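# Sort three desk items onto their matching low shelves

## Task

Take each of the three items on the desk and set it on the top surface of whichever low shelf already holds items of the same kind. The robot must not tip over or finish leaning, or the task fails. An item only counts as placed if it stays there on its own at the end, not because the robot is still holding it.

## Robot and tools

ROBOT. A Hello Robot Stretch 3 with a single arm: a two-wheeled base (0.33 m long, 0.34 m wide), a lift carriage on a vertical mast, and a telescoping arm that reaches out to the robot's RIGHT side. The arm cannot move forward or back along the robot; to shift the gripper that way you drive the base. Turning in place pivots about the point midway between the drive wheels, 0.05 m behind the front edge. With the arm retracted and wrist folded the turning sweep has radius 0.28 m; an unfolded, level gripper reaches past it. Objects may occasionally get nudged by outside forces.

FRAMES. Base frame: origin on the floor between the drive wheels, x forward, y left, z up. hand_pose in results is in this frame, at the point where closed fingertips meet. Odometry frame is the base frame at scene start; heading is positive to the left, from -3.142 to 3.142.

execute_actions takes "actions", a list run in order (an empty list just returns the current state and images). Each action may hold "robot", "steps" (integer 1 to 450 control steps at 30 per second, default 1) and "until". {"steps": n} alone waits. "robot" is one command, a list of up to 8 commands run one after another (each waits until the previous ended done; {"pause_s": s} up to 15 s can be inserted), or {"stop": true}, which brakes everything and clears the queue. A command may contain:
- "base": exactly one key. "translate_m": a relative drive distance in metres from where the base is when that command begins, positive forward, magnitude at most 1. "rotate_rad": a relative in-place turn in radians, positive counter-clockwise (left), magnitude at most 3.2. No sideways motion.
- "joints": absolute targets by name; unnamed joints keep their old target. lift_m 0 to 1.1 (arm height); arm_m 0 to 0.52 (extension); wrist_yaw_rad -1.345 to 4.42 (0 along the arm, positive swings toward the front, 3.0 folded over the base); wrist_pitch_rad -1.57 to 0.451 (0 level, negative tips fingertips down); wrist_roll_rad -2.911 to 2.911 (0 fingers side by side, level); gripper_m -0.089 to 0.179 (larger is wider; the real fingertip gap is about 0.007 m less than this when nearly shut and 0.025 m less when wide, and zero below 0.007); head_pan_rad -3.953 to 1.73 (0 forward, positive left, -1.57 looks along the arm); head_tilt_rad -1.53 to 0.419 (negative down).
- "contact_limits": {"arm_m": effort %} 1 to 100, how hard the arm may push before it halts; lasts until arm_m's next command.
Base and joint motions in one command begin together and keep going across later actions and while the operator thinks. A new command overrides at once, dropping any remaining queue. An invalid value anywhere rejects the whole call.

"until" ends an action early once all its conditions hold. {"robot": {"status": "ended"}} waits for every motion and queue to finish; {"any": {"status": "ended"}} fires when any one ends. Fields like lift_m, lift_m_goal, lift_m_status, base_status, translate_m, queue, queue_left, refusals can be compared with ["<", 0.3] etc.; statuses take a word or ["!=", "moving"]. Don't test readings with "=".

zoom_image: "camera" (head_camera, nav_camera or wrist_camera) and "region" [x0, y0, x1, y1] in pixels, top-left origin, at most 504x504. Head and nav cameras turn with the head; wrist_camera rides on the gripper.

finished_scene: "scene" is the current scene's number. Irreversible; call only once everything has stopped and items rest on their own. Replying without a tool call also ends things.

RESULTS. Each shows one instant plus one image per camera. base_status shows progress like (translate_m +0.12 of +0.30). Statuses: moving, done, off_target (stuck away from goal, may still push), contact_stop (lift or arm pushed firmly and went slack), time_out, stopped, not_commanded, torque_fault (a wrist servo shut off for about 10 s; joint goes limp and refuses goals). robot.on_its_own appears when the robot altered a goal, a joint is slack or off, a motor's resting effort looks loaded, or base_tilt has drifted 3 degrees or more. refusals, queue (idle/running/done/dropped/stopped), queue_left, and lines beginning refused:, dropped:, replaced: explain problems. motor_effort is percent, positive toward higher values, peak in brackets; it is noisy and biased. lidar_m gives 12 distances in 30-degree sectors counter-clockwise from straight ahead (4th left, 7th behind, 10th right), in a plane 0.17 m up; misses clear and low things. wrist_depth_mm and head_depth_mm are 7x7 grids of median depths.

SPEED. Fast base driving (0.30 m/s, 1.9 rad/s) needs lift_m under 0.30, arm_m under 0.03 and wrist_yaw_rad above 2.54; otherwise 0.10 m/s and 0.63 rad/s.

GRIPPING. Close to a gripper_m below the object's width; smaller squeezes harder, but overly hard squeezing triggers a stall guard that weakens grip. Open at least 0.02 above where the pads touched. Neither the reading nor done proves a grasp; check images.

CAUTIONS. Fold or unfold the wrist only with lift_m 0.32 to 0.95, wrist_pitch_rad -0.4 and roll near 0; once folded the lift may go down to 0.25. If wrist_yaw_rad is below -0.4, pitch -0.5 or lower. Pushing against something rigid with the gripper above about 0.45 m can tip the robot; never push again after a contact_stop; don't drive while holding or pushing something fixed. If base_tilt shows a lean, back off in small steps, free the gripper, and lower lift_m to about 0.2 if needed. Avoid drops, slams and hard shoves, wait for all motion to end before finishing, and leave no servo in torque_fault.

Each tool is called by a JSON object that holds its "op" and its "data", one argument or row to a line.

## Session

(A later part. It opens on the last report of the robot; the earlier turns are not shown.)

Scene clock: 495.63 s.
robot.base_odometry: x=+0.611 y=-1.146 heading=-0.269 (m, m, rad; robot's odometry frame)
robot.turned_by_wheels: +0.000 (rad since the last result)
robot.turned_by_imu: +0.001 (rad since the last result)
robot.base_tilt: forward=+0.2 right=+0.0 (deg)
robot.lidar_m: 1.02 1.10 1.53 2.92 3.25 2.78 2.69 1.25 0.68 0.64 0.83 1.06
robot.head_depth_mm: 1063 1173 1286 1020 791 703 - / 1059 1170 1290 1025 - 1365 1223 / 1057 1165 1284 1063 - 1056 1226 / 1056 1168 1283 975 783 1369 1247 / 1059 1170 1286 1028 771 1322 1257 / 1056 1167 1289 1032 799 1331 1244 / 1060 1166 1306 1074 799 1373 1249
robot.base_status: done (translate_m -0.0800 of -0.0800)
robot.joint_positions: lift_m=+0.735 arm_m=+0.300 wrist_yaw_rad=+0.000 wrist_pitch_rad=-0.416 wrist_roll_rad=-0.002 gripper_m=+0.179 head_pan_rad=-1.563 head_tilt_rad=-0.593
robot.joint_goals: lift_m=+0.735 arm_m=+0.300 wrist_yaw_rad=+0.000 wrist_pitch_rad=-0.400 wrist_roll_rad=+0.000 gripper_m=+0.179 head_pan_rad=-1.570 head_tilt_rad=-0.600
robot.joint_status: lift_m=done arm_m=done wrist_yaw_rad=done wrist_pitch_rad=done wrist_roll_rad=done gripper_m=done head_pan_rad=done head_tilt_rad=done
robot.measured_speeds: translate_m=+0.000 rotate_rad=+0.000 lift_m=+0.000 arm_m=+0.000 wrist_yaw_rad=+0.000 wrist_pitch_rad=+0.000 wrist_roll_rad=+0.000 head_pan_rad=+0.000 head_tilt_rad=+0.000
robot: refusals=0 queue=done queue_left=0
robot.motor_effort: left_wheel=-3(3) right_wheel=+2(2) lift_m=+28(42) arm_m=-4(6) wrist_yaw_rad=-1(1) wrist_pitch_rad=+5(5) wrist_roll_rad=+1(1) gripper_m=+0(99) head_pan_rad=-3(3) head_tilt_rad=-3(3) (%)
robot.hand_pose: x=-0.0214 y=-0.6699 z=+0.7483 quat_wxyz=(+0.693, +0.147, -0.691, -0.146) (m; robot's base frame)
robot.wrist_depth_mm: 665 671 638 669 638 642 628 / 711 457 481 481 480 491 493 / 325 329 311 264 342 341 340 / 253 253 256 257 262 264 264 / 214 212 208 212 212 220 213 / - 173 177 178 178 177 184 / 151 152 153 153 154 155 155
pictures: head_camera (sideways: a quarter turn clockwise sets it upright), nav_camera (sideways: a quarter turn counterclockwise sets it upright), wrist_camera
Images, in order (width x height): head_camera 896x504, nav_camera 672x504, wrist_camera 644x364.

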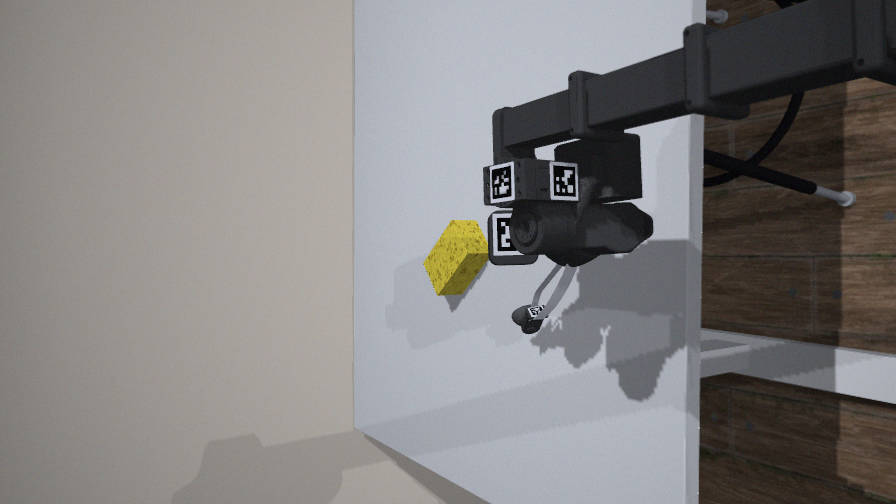

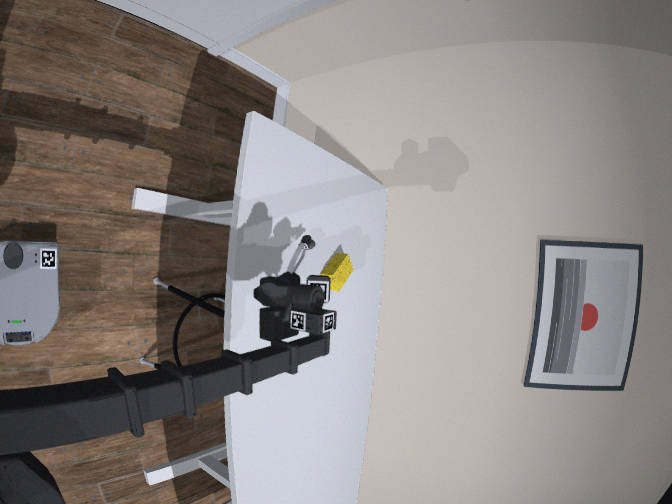

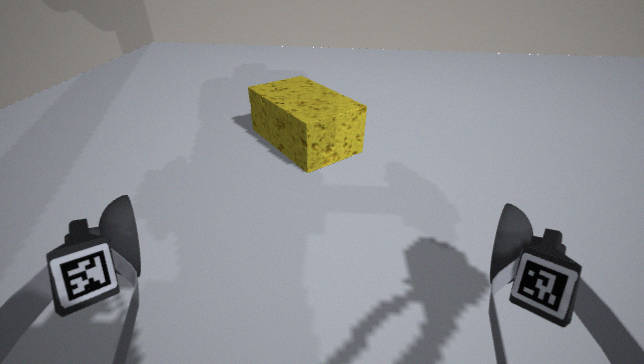

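{"op": "execute_actions", "data": {
  "actions": [
    {"robot": [{"joints":{"lift_m":0.83}},{"base":{"translate_m":-0.13},"joints":{"arm_m":0.48,"wrist_yaw_rad":0.65}}], "steps": 450, "until": {"robot": {"status": "ended"}}}
  ]
}}

Scene clock: 514.17 s.
robot.base_odometry: x=+0.485 y=-1.112 heading=-0.269 (m, m, rad; robot's odometry frame)
robot.turned_by_wheels: +0.000 (rad since the last result)
robot.turned_by_imu: +0.002 (rad since the last result)
robot.base_tilt: forward=+0.3 right=+0.0 (deg)
robot.lidar_m: 1.15 1.23 1.73 3.07 3.17 2.65 2.57 1.15 0.61 0.63 0.86 1.19
robot.head_depth_mm: 1055 1170 1285 1021 - - 1215 / 1055 1167 1289 - 768 703 1219 / 1055 1166 1266 985 796 705 1240 / 1056 1168 1264 950 797 704 1216 / 1057 1168 1287 948 799 706 1246 / 1055 1166 1288 990 798 706 1249 / 1053 1167 1288 1030 801 708 1245
robot.base_status: done (translate_m -0.1300 of -0.1300)
robot.joint_positions: lift_m=+0.830 arm_m=+0.480 wrist_yaw_rad=+0.649 wrist_pitch_rad=-0.416 wrist_roll_rad=-0.002 gripper_m=+0.179 head_pan_rad=-1.563 head_tilt_rad=-0.593
robot.joint_goals: lift_m=+0.830 arm_m=+0.480 wrist_yaw_rad=+0.650 wrist_pitch_rad=-0.400 wrist_roll_rad=+0.000 gripper_m=+0.179 head_pan_rad=-1.570 head_tilt_rad=-0.600
robot.joint_status: lift_m=done arm_m=done wrist_yaw_rad=done wrist_pitch_rad=done wrist_roll_rad=done gripper_m=done head_pan_rad=done head_tilt_rad=done
robot.measured_speeds: translate_m=+0.000 rotate_rad=+0.000 lift_m=+0.000 arm_m=+0.000 wrist_yaw_rad=+0.000 wrist_pitch_rad=+0.000 wrist_roll_rad=+0.000 head_pan_rad=+0.000 head_tilt_rad=+0.000
robot: refusals=0 queue=done queue_left=0
robot.motor_effort: left_wheel=-2(9) right_wheel=+2(4) lift_m=+42(43) arm_m=+6(8) wrist_yaw_rad=+0(6) wrist_pitch_rad=+5(5) wrist_roll_rad=+1(1) gripper_m=+0(0) head_pan_rad=-4(4) head_tilt_rad=-3(3) (%)
robot.hand_pose: x=+0.1143 y=-0.8036 z=+0.8428 quat_wxyz=(+0.703, +0.359, -0.608, +0.082) (m; robot's base frame)
robot.wrist_depth_mm: 874 - 842 666 543 454 389 / 855 - 929 713 570 487 414 / 966 - 577 549 545 511 445 / 932 424 424 424 417 428 430 / 352 347 344 343 345 364 350 / - 283 289 236 289 288 297 / 248 249 248 203 250 251 252
pictures: head_camera (sideways: a quarter turn clockwise sets it upright), nav_camera (sideways: a quarter turn counterclockwise sets it upright), wrist_camera
Images, in order (width x height): head_camera 896x504, nav_camera 672x504, wrist_camera 644x364.

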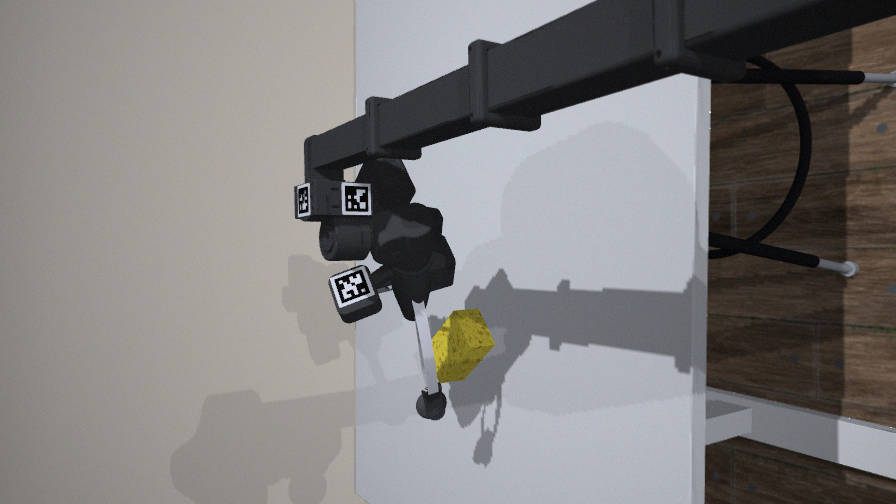

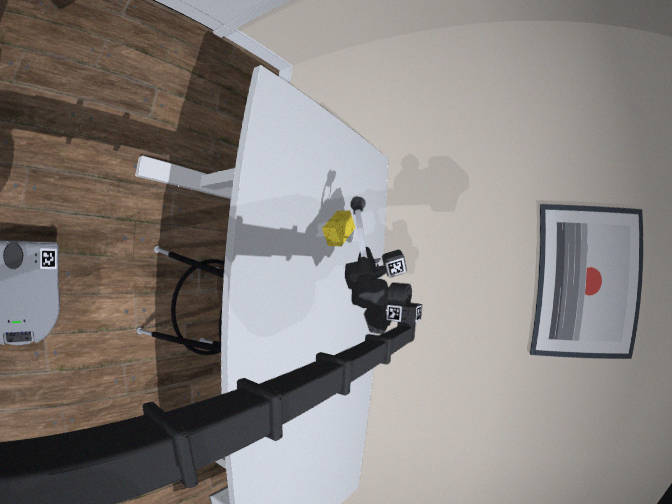

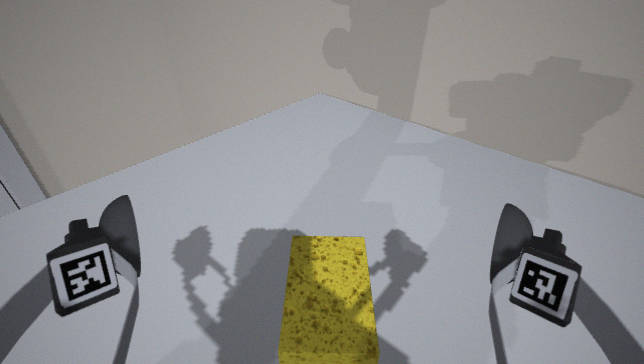

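{"op": "execute_actions", "data": {
  "actions": [
    {"robot": [{"base":{"translate_m":-0.02},"joints":{"arm_m":0.455}},{"joints":{"lift_m":0.74}}], "steps": 450, "until": {"robot": {"status": "ended"}}}
  ]
}}

Scene clock: 522.73 s.
robot.base_odometry: x=+0.466 y=-1.106 heading=-0.269 (m, m, rad; robot's odometry frame)
robot.turned_by_wheels: +0.000 (rad since the last result)
robot.turned_by_imu: +0.001 (rad since the last result)
robot.base_tilt: forward=+0.2 right=+0.0 (deg)
robot.lidar_m: 1.17 1.25 1.75 3.09 3.13 2.62 2.55 1.13 0.61 0.63 0.87 1.22
robot.head_depth_mm: 1056 1165 1289 1025 790 691 - / 1056 1172 1284 1065 - 1361 1209 / 1052 1168 1285 - 795 703 1240 / 1057 1169 1280 1146 783 704 1219 / 1055 1166 1280 1075 798 707 1247 / 1059 1167 1279 1027 798 706 1250 / 1053 1171 1284 1032 799 706 1227
robot.base_status: done (translate_m -0.0200 of -0.0200)
robot.joint_positions: lift_m=+0.740 arm_m=+0.455 wrist_yaw_rad=+0.649 wrist_pitch_rad=-0.416 wrist_roll_rad=-0.002 gripper_m=+0.179 head_pan_rad=-1.563 head_tilt_rad=-0.593
robot.joint_goals: lift_m=+0.740 arm_m=+0.455 wrist_yaw_rad=+0.650 wrist_pitch_rad=-0.400 wrist_roll_rad=+0.000 gripper_m=+0.179 head_pan_rad=-1.570 head_tilt_rad=-0.600
robot.joint_status: lift_m=done arm_m=done wrist_yaw_rad=done wrist_pitch_rad=done wrist_roll_rad=done gripper_m=done head_pan_rad=done head_tilt_rad=done
robot.measured_speeds: translate_m=+0.000 rotate_rad=+0.000 lift_m=+0.000 arm_m=+0.000 wrist_yaw_rad=+0.000 wrist_pitch_rad=+0.000 wrist_roll_rad=+0.000 head_pan_rad=+0.000 head_tilt_rad=+0.000
robot: refusals=0 queue=done queue_left=0
robot.motor_effort: left_wheel=-3(8) right_wheel=+2(4) lift_m=+28(42) arm_m=-4(2) wrist_yaw_rad=+0(1) wrist_pitch_rad=+5(5) wrist_roll_rad=+1(1) gripper_m=-1(1) head_pan_rad=-4(4) head_tilt_rad=-3(4) (%)
robot.hand_pose: x=+0.1143 y=-0.7793 z=+0.7533 quat_wxyz=(+0.703, +0.359, -0.608, +0.082) (m; robot's base frame)
robot.wrist_depth_mm: 845 982 869 668 554 476 414 / 908 - 484 492 495 482 430 / 337 339 339 244 345 349 349 / 260 264 266 188 266 271 272 / 220 218 216 180 210 226 220 / - 178 181 183 183 180 187 / 156 156 156 157 158 158 160
pictures: head_camera (sideways: a quarter turn clockwise sets it upright), nav_camera (sideways: a quarter turn counterclockwise sets it upright), wrist_camera
Images, in order (width x height): head_camera 896x504, nav_camera 672x504, wrist_camera 644x364.

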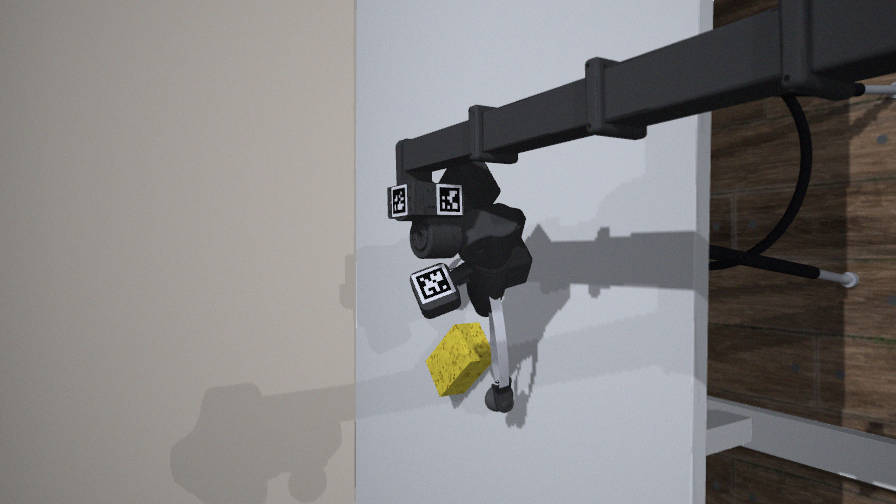

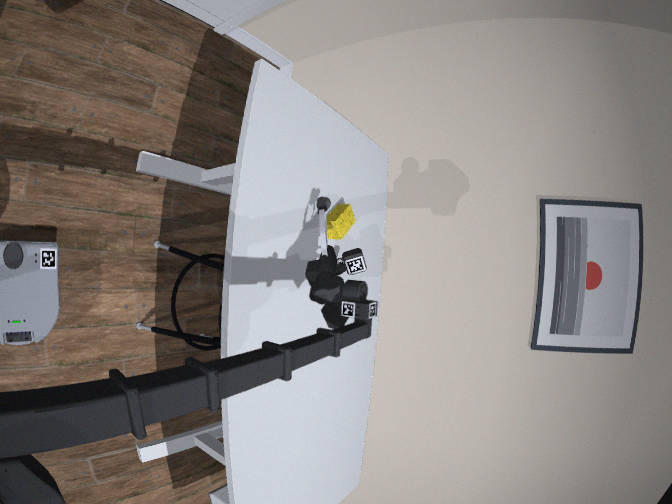

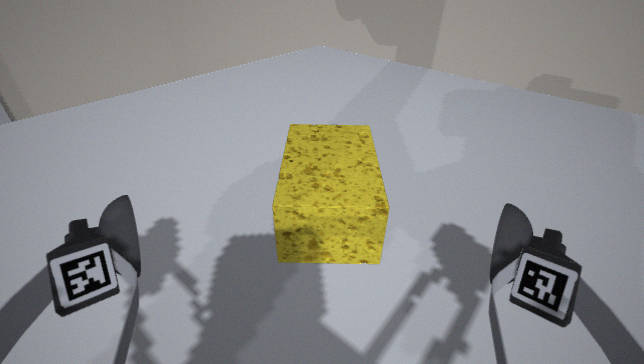

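{"op": "execute_actions", "data": {
  "actions": [
    {"robot": [{"base":{"translate_m":0.036},"joints":{"arm_m":0.503,"lift_m":0.733}},{"joints":{"gripper_m":0.01}},{"pause_s":0.5},{"joints":{"lift_m":0.85}}], "steps": 450, "until": {"robot": {"status": "ended"}}}
  ]
}}

Scene clock: 532.47 s.
robot.base_odometry: x=+0.501 y=-1.116 heading=-0.269 (m, m, rad; robot's odometry frame)
robot.turned_by_wheels: +0.000 (rad since the last result)
robot.turned_by_imu: +0.001 (rad since the last result)
robot.base_tilt: forward=+0.2 right=+0.0 (deg)
robot.lidar_m: 1.14 1.22 1.70 3.08 3.16 2.67 2.59 1.16 0.62 0.63 0.86 1.18
robot.head_depth_mm: 1057 1173 1280 1066 - - 1194 / 1057 1167 1281 - 782 703 1245 / 1056 1167 - 1024 793 704 1221 / 1058 1163 1263 986 796 704 1221 / 1058 1168 1282 986 796 707 1248 / 1054 1168 1286 1034 795 708 1242 / 1052 1165 1287 1030 800 708 1250
robot.base_status: done (translate_m +0.0360 of +0.0360)
robot.joint_positions: lift_m=+0.850 arm_m=+0.503 wrist_yaw_rad=+0.649 wrist_pitch_rad=-0.416 wrist_roll_rad=-0.001 gripper_m=+0.018 head_pan_rad=-1.563 head_tilt_rad=-0.593
robot.joint_goals: lift_m=+0.850 arm_m=+0.503 wrist_yaw_rad=+0.650 wrist_pitch_rad=-0.400 wrist_roll_rad=+0.000 gripper_m=+0.017 head_pan_rad=-1.570 head_tilt_rad=-0.600
robot.joint_status: lift_m=done arm_m=done wrist_yaw_rad=done wrist_pitch_rad=done wrist_roll_rad=done gripper_m=done head_pan_rad=done head_tilt_rad=done
robot.measured_speeds: translate_m=+0.000 rotate_rad=+0.000 lift_m=+0.000 arm_m=+0.000 wrist_yaw_rad=+0.000 wrist_pitch_rad=+0.000 wrist_roll_rad=+0.000 head_pan_rad=+0.000 head_tilt_rad=+0.000
robot: refusals=0 queue=done queue_left=0
robot.on_its_own: gripper_m is held at +0.017, not at your +0.010, by its stall guard, which is not easing now
robot.motor_effort: left_wheel=-3(4) right_wheel=+2(8) lift_m=+42(43) arm_m=+6(8) wrist_yaw_rad=+0(0) wrist_pitch_rad=+5(5) wrist_roll_rad=+1(1) gripper_m=-23(100) head_pan_rad=-4(4) head_tilt_rad=-3(3) (%)
robot.hand_pose: x=+0.1143 y=-0.8267 z=+0.8629 quat_wxyz=(+0.703, +0.359, -0.608, +0.082) (m; robot's base frame)
robot.wrist_depth_mm: 837 944 814 638 507 437 380 / 879 - 903 688 556 462 397 / 926 - 974 596 564 494 416 / 964 - 459 176 461 467 447 / 362 367 152 146 377 379 379 / 309 310 129 124 297 317 318 / 268 269 258 132 265 274 275
pictures: head_camera (sideways: a quarter turn clockwise sets it upright), nav_camera (sideways: a quarter turn counterclockwise sets it upright), wrist_camera
Images, in order (width x height): head_camera 896x504, nav_camera 672x504, wrist_camera 644x364.

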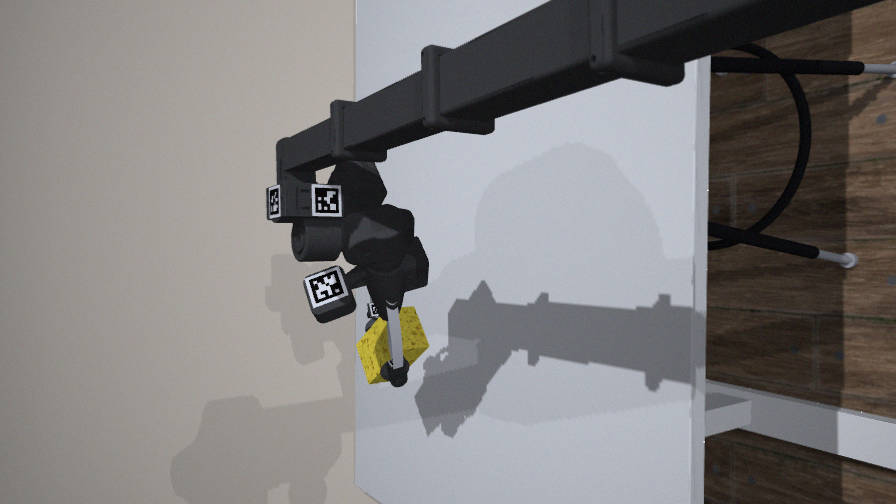

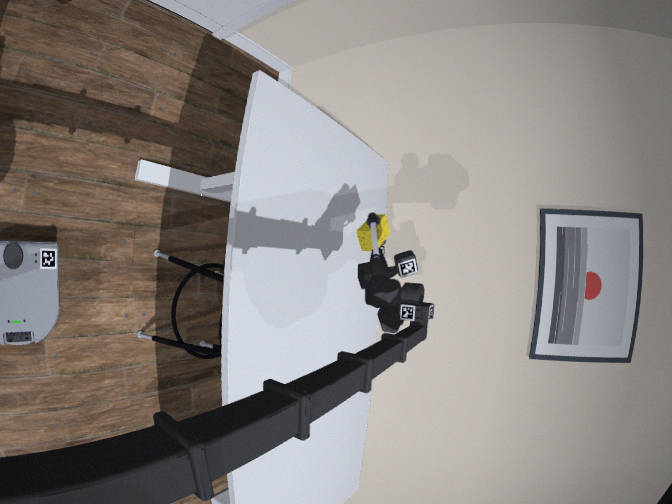

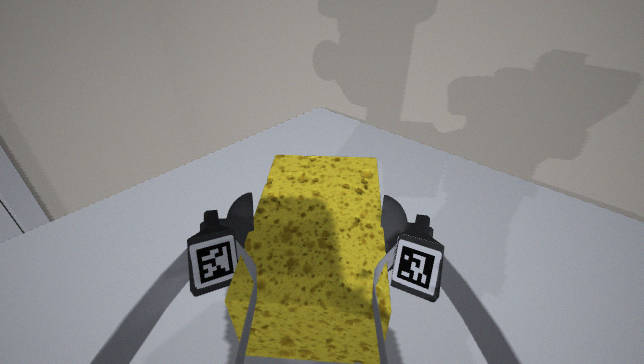

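{"op": "execute_actions", "data": {
  "actions": [
    {"robot": [{"joints": {"arm_m": 0.0,"head_pan_rad":-1.3,"wrist_yaw_rad":0.0}},{"base":{"rotate_rad":2.05}},{"base":{"translate_m":1.0}},{"base":{"translate_m":1.0}},{"base":{"translate_m":0.87}},{"base":{"rotate_rad":1.12}}], "steps": 450, "until": {"robot": {"status": "ended"}}},
    {"steps": 450, "until": {"robot": {"status": "ended"}}},
    {"steps": 450, "until": {"robot": {"status": "ended"}}}
  ]
}}

Scene clock: 586.57 s.
robot.base_odometry: x=-0.097 y=+1.691 heading=+2.900 (m, m, rad; robot's odometry frame)
robot.turned_by_wheels: +3.170 (rad since the last result)
robot.turned_by_imu: +3.137 (rad since the last result)
robot.base_tilt: forward=+0.2 right=+0.0 (deg)
robot.lidar_m: 0.83 1.13 1.83 3.28 3.24 2.26 2.12 1.22 0.72 0.67 0.63 0.91
robot.head_depth_mm: 803 879 976 1080 908 839 1166 / 822 904 1007 1115 949 492 - / 843 931 1036 1129 950 1053 1196 / 862 955 1068 1170 947 1064 1197 / 886 985 1106 1186 981 1139 1225 / 909 1015 1146 1228 1019 1177 1242 / 939 1046 1184 1232 1055 1289 1251
robot.base_status: done (rotate_rad +1.1199 of +1.1200)
robot.joint_positions: lift_m=+0.850 arm_m=+0.000 wrist_yaw_rad=+0.000 wrist_pitch_rad=-0.417 wrist_roll_rad=-0.001 gripper_m=+0.018 head_pan_rad=-1.307 head_tilt_rad=-0.593
robot.joint_goals: lift_m=+0.850 arm_m=+0.000 wrist_yaw_rad=+0.000 wrist_pitch_rad=-0.400 wrist_roll_rad=+0.000 gripper_m=+0.017 head_pan_rad=-1.300 head_tilt_rad=-0.600
robot.joint_status: lift_m=done arm_m=done wrist_yaw_rad=done wrist_pitch_rad=done wrist_roll_rad=done gripper_m=done head_pan_rad=done head_tilt_rad=done
robot.measured_speeds: translate_m=+0.000 rotate_rad=+0.000 lift_m=+0.000 arm_m=+0.000 wrist_yaw_rad=+0.000 wrist_pitch_rad=+0.000 wrist_roll_rad=+0.000 head_pan_rad=+0.000 head_tilt_rad=+0.000
robot: refusals=0 queue=done queue_left=0
robot.on_its_own: gripper_m is held at +0.017, not at your +0.010, by its stall guard, which is not easing now
robot.motor_effort: left_wheel=-3(10) right_wheel=+2(6) lift_m=+42(42) arm_m=-4(3) wrist_yaw_rad=+0(0) wrist_pitch_rad=+5(5) wrist_roll_rad=+1(1) gripper_m=-23(24) head_pan_rad=+3(25) head_tilt_rad=-2(4) (%)
robot.hand_pose: x=-0.0214 y=-0.3699 z=+0.8627 quat_wxyz=(+0.693, +0.147, -0.691, -0.146) (m; robot's base frame)
robot.wrist_depth_mm: 733 718 698 676 680 671 650 / 814 782 763 759 747 744 723 / 853 825 779 810 815 791 774 / 649 655 612 177 633 697 911 / 560 547 152 146 533 552 954 / 753 774 128 124 723 680 - / 865 887 687 132 717 893 -
pictures: head_camera (sideways: a quarter turn clockwise sets it upright), nav_camera (sideways: a quarter turn counterclockwise sets it upright), wrist_camera
Images, in order (width x height): head_camera 896x504, nav_camera 672x504, wrist_camera 644x364.

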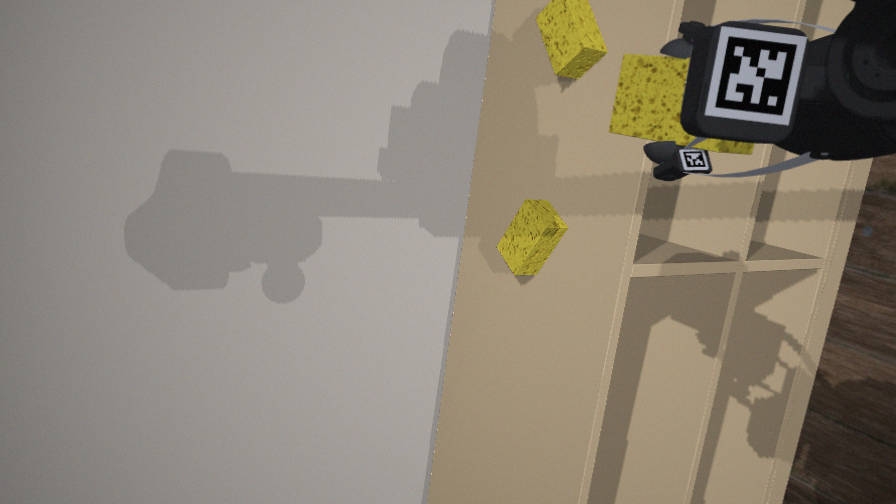

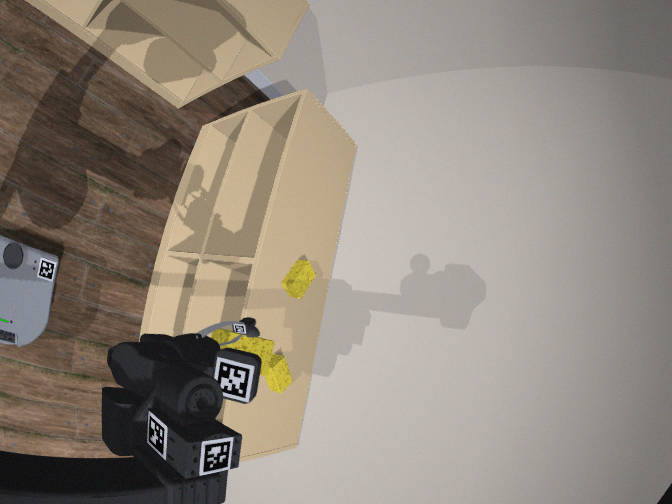

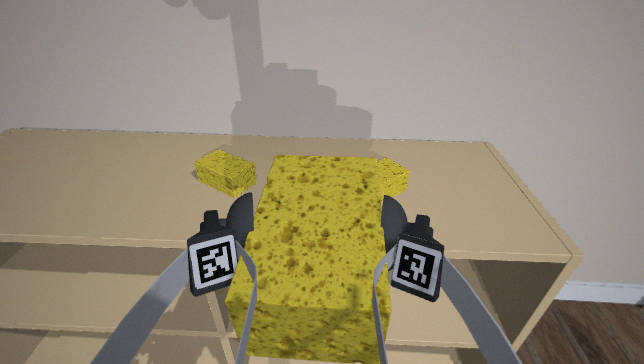

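{"op": "execute_actions", "data": {
  "actions": [
    {"robot": [{"base":{"translate_m":0.40}},{"joints":{"arm_m":0.37}},{"joints": {"lift_m": 0.63}}], "steps": 450, "until": {"robot": {"status": "ended"}}}
  ]
}}

Scene clock: 602.87 s.
robot.base_odometry: x=-0.485 y=+1.787 heading=+2.900 (m, m, rad; robot's odometry frame)
robot.turned_by_wheels: +0.000 (rad since the last result)
robot.turned_by_imu: +0.002 (rad since the last result)
robot.base_tilt: forward=+0.3 right=+0.0 (deg)
robot.lidar_m: 0.50 0.45 0.86 3.30 3.91 2.63 2.16 1.00 0.64 0.80 0.60 0.63
robot.head_depth_mm: 815 895 991 1092 1013 1051 1130 / 837 919 1020 1129 1011 1050 1169 / 855 944 1052 1149 946 1078 1193 / 879 969 1085 1177 949 1109 1203 / 900 996 1123 1221 982 1141 1223 / 926 1031 1163 1340 1086 1374 1233 / 951 1064 1204 1392 1565 1410 935
robot.base_status: done (translate_m +0.4000 of +0.4000)
robot.joint_positions: lift_m=+0.630 arm_m=+0.370 wrist_yaw_rad=+0.000 wrist_pitch_rad=-0.417 wrist_roll_rad=-0.001 gripper_m=+0.018 head_pan_rad=-1.307 head_tilt_rad=-0.593
robot.joint_goals: lift_m=+0.630 arm_m=+0.370 wrist_yaw_rad=+0.000 wrist_pitch_rad=-0.400 wrist_roll_rad=+0.000 gripper_m=+0.017 head_pan_rad=-1.300 head_tilt_rad=-0.600
robot.joint_status: lift_m=done arm_m=done wrist_yaw_rad=done wrist_pitch_rad=done wrist_roll_rad=done gripper_m=done head_pan_rad=done head_tilt_rad=done
robot.measured_speeds: translate_m=+0.000 rotate_rad=+0.000 lift_m=+0.000 arm_m=+0.000 wrist_yaw_rad=+0.000 wrist_pitch_rad=+0.000 wrist_roll_rad=+0.000 head_pan_rad=+0.000 head_tilt_rad=+0.000
robot: refusals=0 queue=done queue_left=0
robot.on_its_own: gripper_m is held at +0.017, not at your +0.010, by its stall guard, which is not easing now
robot.motor_effort: left_wheel=-3(5) right_wheel=+2(6) lift_m=+28(41) arm_m=+6(10) wrist_yaw_rad=+0(0) wrist_pitch_rad=+5(5) wrist_roll_rad=+1(1) gripper_m=-24(24) head_pan_rad=+3(3) head_tilt_rad=-4(3) (%)
robot.hand_pose: x=-0.0214 y=-0.7392 z=+0.6432 quat_wxyz=(+0.693, +0.147, -0.691, -0.146) (m; robot's base frame)
robot.wrist_depth_mm: 379 373 368 360 354 352 350 / 421 411 404 397 392 387 380 / 333 340 339 347 351 352 351 / 262 262 265 176 269 271 201 / 213 215 152 146 219 218 194 / 180 182 128 124 174 184 187 / 157 157 150 131 155 160 160
pictures: head_camera (sideways: a quarter turn clockwise sets it upright), nav_camera (sideways: a quarter turn counterclockwise sets it upright), wrist_camera
Images, in order (width x height): head_camera 896x504, nav_camera 672x504, wrist_camera 644x364.

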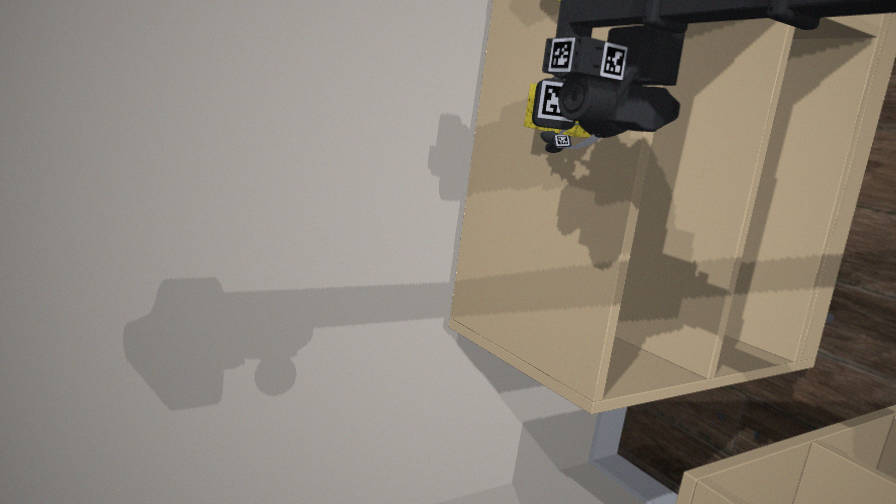

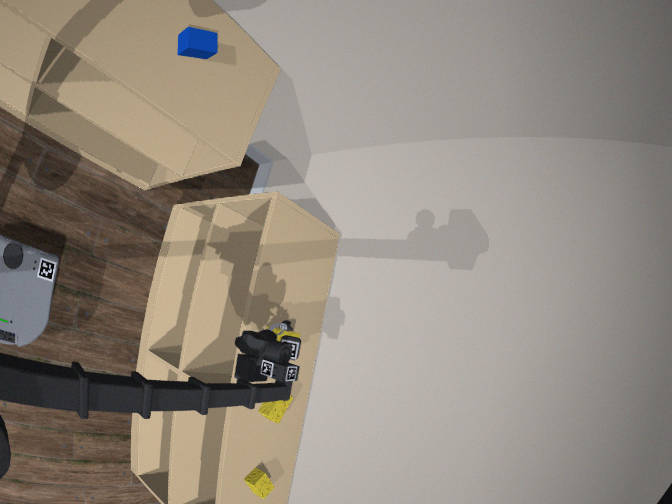

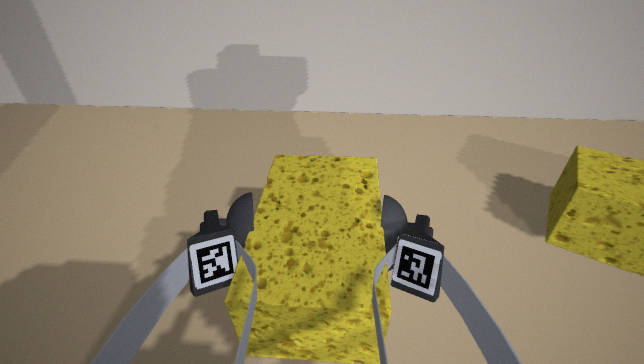

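{"op": "execute_actions", "data": {
  "actions": [
    {"robot": [{"joints":{"lift_m":0.623}},{"joints":{"gripper_m":0.095}},{"joints": {"lift_m": 0.75}},{"joints":{"arm_m":0.0}}], "steps": 450, "until": {"robot": {"status": "ended"}}}
  ]
}}

Scene clock: 615.53 s.
robot.base_odometry: x=-0.485 y=+1.787 heading=+2.900 (m, m, rad; robot's odometry frame)
robot.turned_by_wheels: +0.000 (rad since the last result)
robot.turned_by_imu: +0.002 (rad since the last result)
robot.base_tilt: forward=+0.3 right=-0.1 (deg)
robot.lidar_m: 0.50 0.45 0.86 3.29 3.90 2.62 2.15 1.00 0.64 0.80 0.60 0.64
robot.head_depth_mm: 815 896 992 1094 945 1022 1096 / 836 919 1018 1128 912 1046 - / 856 945 1049 1148 946 1104 1193 / 880 977 1087 1174 948 1111 1203 / 904 1003 1119 1223 982 1144 1222 / 927 1030 1165 1327 1082 1370 1237 / 953 1065 1206 1386 1557 1402 932
robot.base_status: done (translate_m +0.4000 of +0.4000)
robot.joint_positions: lift_m=+0.750 arm_m=+0.000 wrist_yaw_rad=+0.000 wrist_pitch_rad=-0.415 wrist_roll_rad=-0.001 gripper_m=+0.095 head_pan_rad=-1.307 head_tilt_rad=-0.593
robot.joint_goals: lift_m=+0.750 arm_m=+0.000 wrist_yaw_rad=+0.000 wrist_pitch_rad=-0.400 wrist_roll_rad=+0.000 gripper_m=+0.095 head_pan_rad=-1.300 head_tilt_rad=-0.600
robot.joint_status: lift_m=done arm_m=done wrist_yaw_rad=done wrist_pitch_rad=done wrist_roll_rad=done gripper_m=done head_pan_rad=done head_tilt_rad=done
robot.measured_speeds: translate_m=+0.000 rotate_rad=+0.000 lift_m=+0.000 arm_m=+0.000 wrist_yaw_rad=+0.000 wrist_pitch_rad=+0.000 wrist_roll_rad=+0.000 head_pan_rad=+0.000 head_tilt_rad=+0.000
robot: refusals=0 queue=done queue_left=0
robot.motor_effort: left_wheel=-3(3) right_wheel=+2(2) lift_m=+42(42) arm_m=-4(4) wrist_yaw_rad=-1(1) wrist_pitch_rad=+4(5) wrist_roll_rad=+1(1) gripper_m=+0(94) head_pan_rad=+3(3) head_tilt_rad=-4(4) (%)
robot.hand_pose: x=-0.0214 y=-0.3701 z=+0.7630 quat_wxyz=(+0.693, +0.146, -0.691, -0.146) (m; robot's base frame)
robot.wrist_depth_mm: 732 735 738 698 691 687 682 / 816 788 776 758 744 760 724 / 884 617 611 589 569 634 569 / 846 494 499 484 482 485 493 / 905 653 783 789 763 779 783 / 975 654 658 637 636 669 679 / 892 813 824 830 847 847 844
pictures: head_camera (sideways: a quarter turn clockwise sets it upright), nav_camera (sideways: a quarter turn counterclockwise sets it upright), wrist_camera
Images, in order (width x height): head_camera 896x504, nav_camera 672x504, wrist_camera 644x364.

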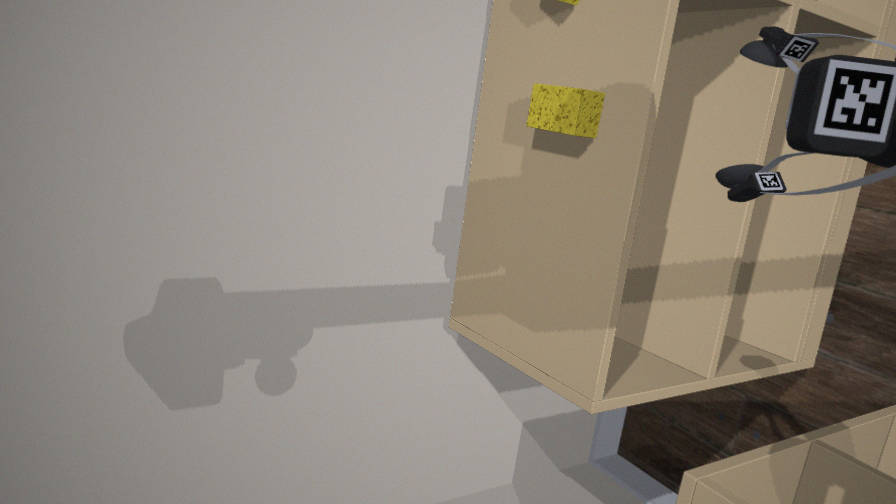

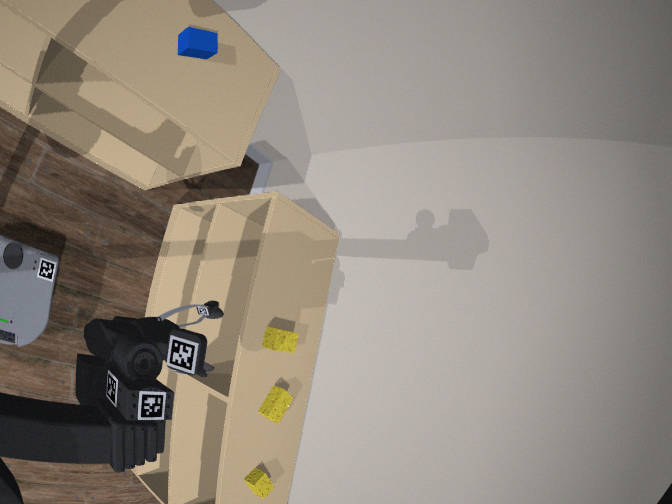

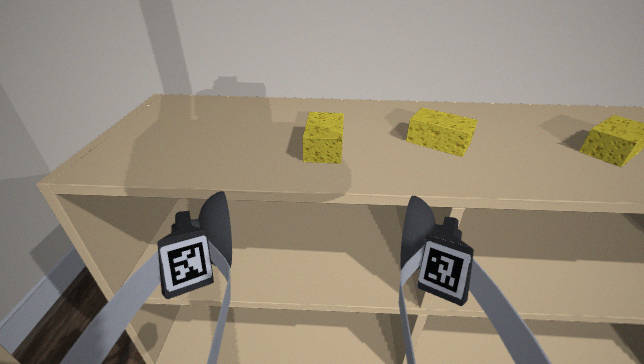

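{"op": "execute_actions", "data": {
  "actions": [
    {"robot": {"joints":{"head_pan_rad":-2.5,"head_tilt_rad":-0.3}}, "steps": 100, "until": {"robot": {"status": "ended"}}}
  ]
}}

Scene clock: 621.30 s.
robot.base_odometry: x=-0.485 y=+1.787 heading=+2.900 (m, m, rad; robot's odometry frame)
robot.turned_by_wheels: +0.000 (rad since the last result)
robot.turned_by_imu: +0.001 (rad since the last result)
robot.base_tilt: forward=+0.2 right=+0.0 (deg)
robot.lidar_m: 0.50 0.45 0.86 3.29 3.88 2.62 2.16 1.00 0.64 0.80 0.60 0.63
robot.head_depth_mm: 2366 2589 2835 2225 2255 1928 1512 / 1966 2108 2255 2215 1770 1857 1511 / 1675 1772 1884 1949 1909 1927 1523 / 1464 1535 1623 1722 1816 1236 1330 / 1300 1345 1419 1486 1546 1124 1157 / 1157 1206 1254 1316 1332 1036 1093 / 1058 1094 1131 1176 1220 1005 871
robot.base_status: done (translate_m +0.4000 of +0.4000)
robot.joint_positions: lift_m=+0.750 arm_m=+0.000 wrist_yaw_rad=+0.000 wrist_pitch_rad=-0.415 wrist_roll_rad=-0.001 gripper_m=+0.095 head_pan_rad=-2.493 head_tilt_rad=-0.310
robot.joint_goals: lift_m=+0.750 arm_m=+0.000 wrist_yaw_rad=+0.000 wrist_pitch_rad=-0.400 wrist_roll_rad=+0.000 gripper_m=+0.095 head_pan_rad=-2.500 head_tilt_rad=-0.300
robot.joint_status: lift_m=done arm_m=done wrist_yaw_rad=done wrist_pitch_rad=done wrist_roll_rad=done gripper_m=done head_pan_rad=done head_tilt_rad=done
robot.measured_speeds: translate_m=+0.000 rotate_rad=+0.000 lift_m=+0.000 arm_m=+0.000 wrist_yaw_rad=+0.000 wrist_pitch_rad=+0.000 wrist_roll_rad=+0.000 head_pan_rad=+0.000 head_tilt_rad=+0.000
robot: refusals=0 queue=done queue_left=0
robot.motor_effort: left_wheel=-3(3) right_wheel=+2(2) lift_m=+42(42) arm_m=-4(4) wrist_yaw_rad=+0(1) wrist_pitch_rad=+4(4) wrist_roll_rad=+1(1) gripper_m=+0(1) head_pan_rad=-4(41) head_tilt_rad=+3(23) (%)
robot.hand_pose: x=-0.0214 y=-0.3701 z=+0.7630 quat_wxyz=(+0.693, +0.146, -0.691, -0.146) (m; robot's base frame)
robot.wrist_depth_mm: 740 721 715 699 693 671 677 / 808 796 758 748 780 750 726 / 899 611 618 600 570 624 570 / 850 489 497 482 492 492 481 / 907 663 777 768 774 780 791 / 995 649 646 654 648 644 654 / 890 798 830 821 826 800 828
pictures: head_camera (sideways: a quarter turn clockwise sets it upright), nav_camera (sideways: a quarter turn counterclockwise sets it upright), wrist_camera
Images, in order (width x height): head_camera 896x504, nav_camera 672x504, wrist_camera 644x364.

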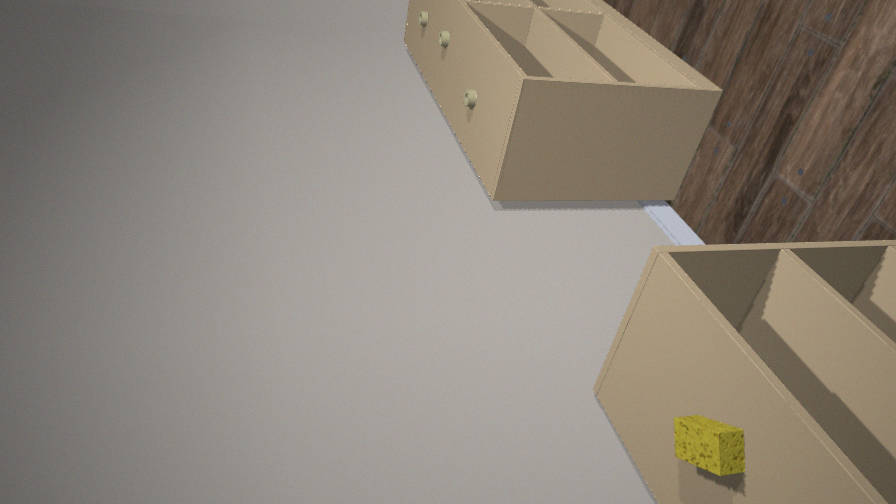

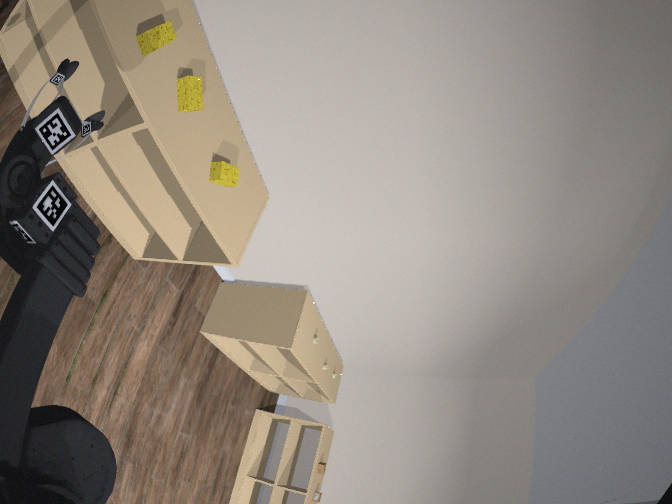

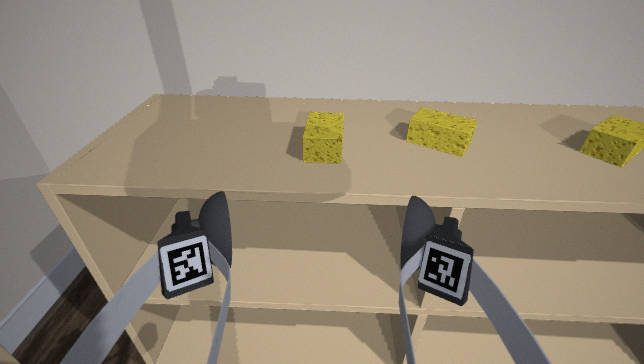

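{"op": "zoom_image", "data": {
  "camera": "nav_camera",
  "region": [220, 380, 380, 504]
}}

Region (220, 380, 380, 504) of nav_camera's 672x504 image, scaled by 3.150, with more detail than that image has; it fills the top 391 rows of this view, and the rest is white.

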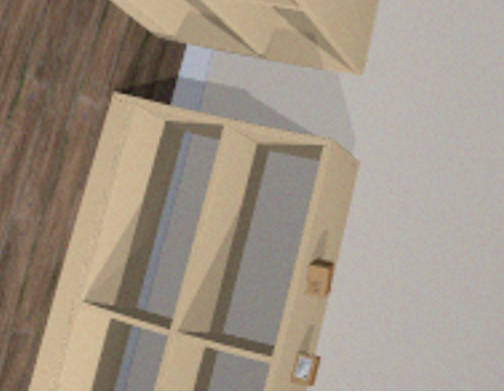

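{"op": "finished_scene", "data": {
  "scene": 1
}}

The scene is finished: the task was done.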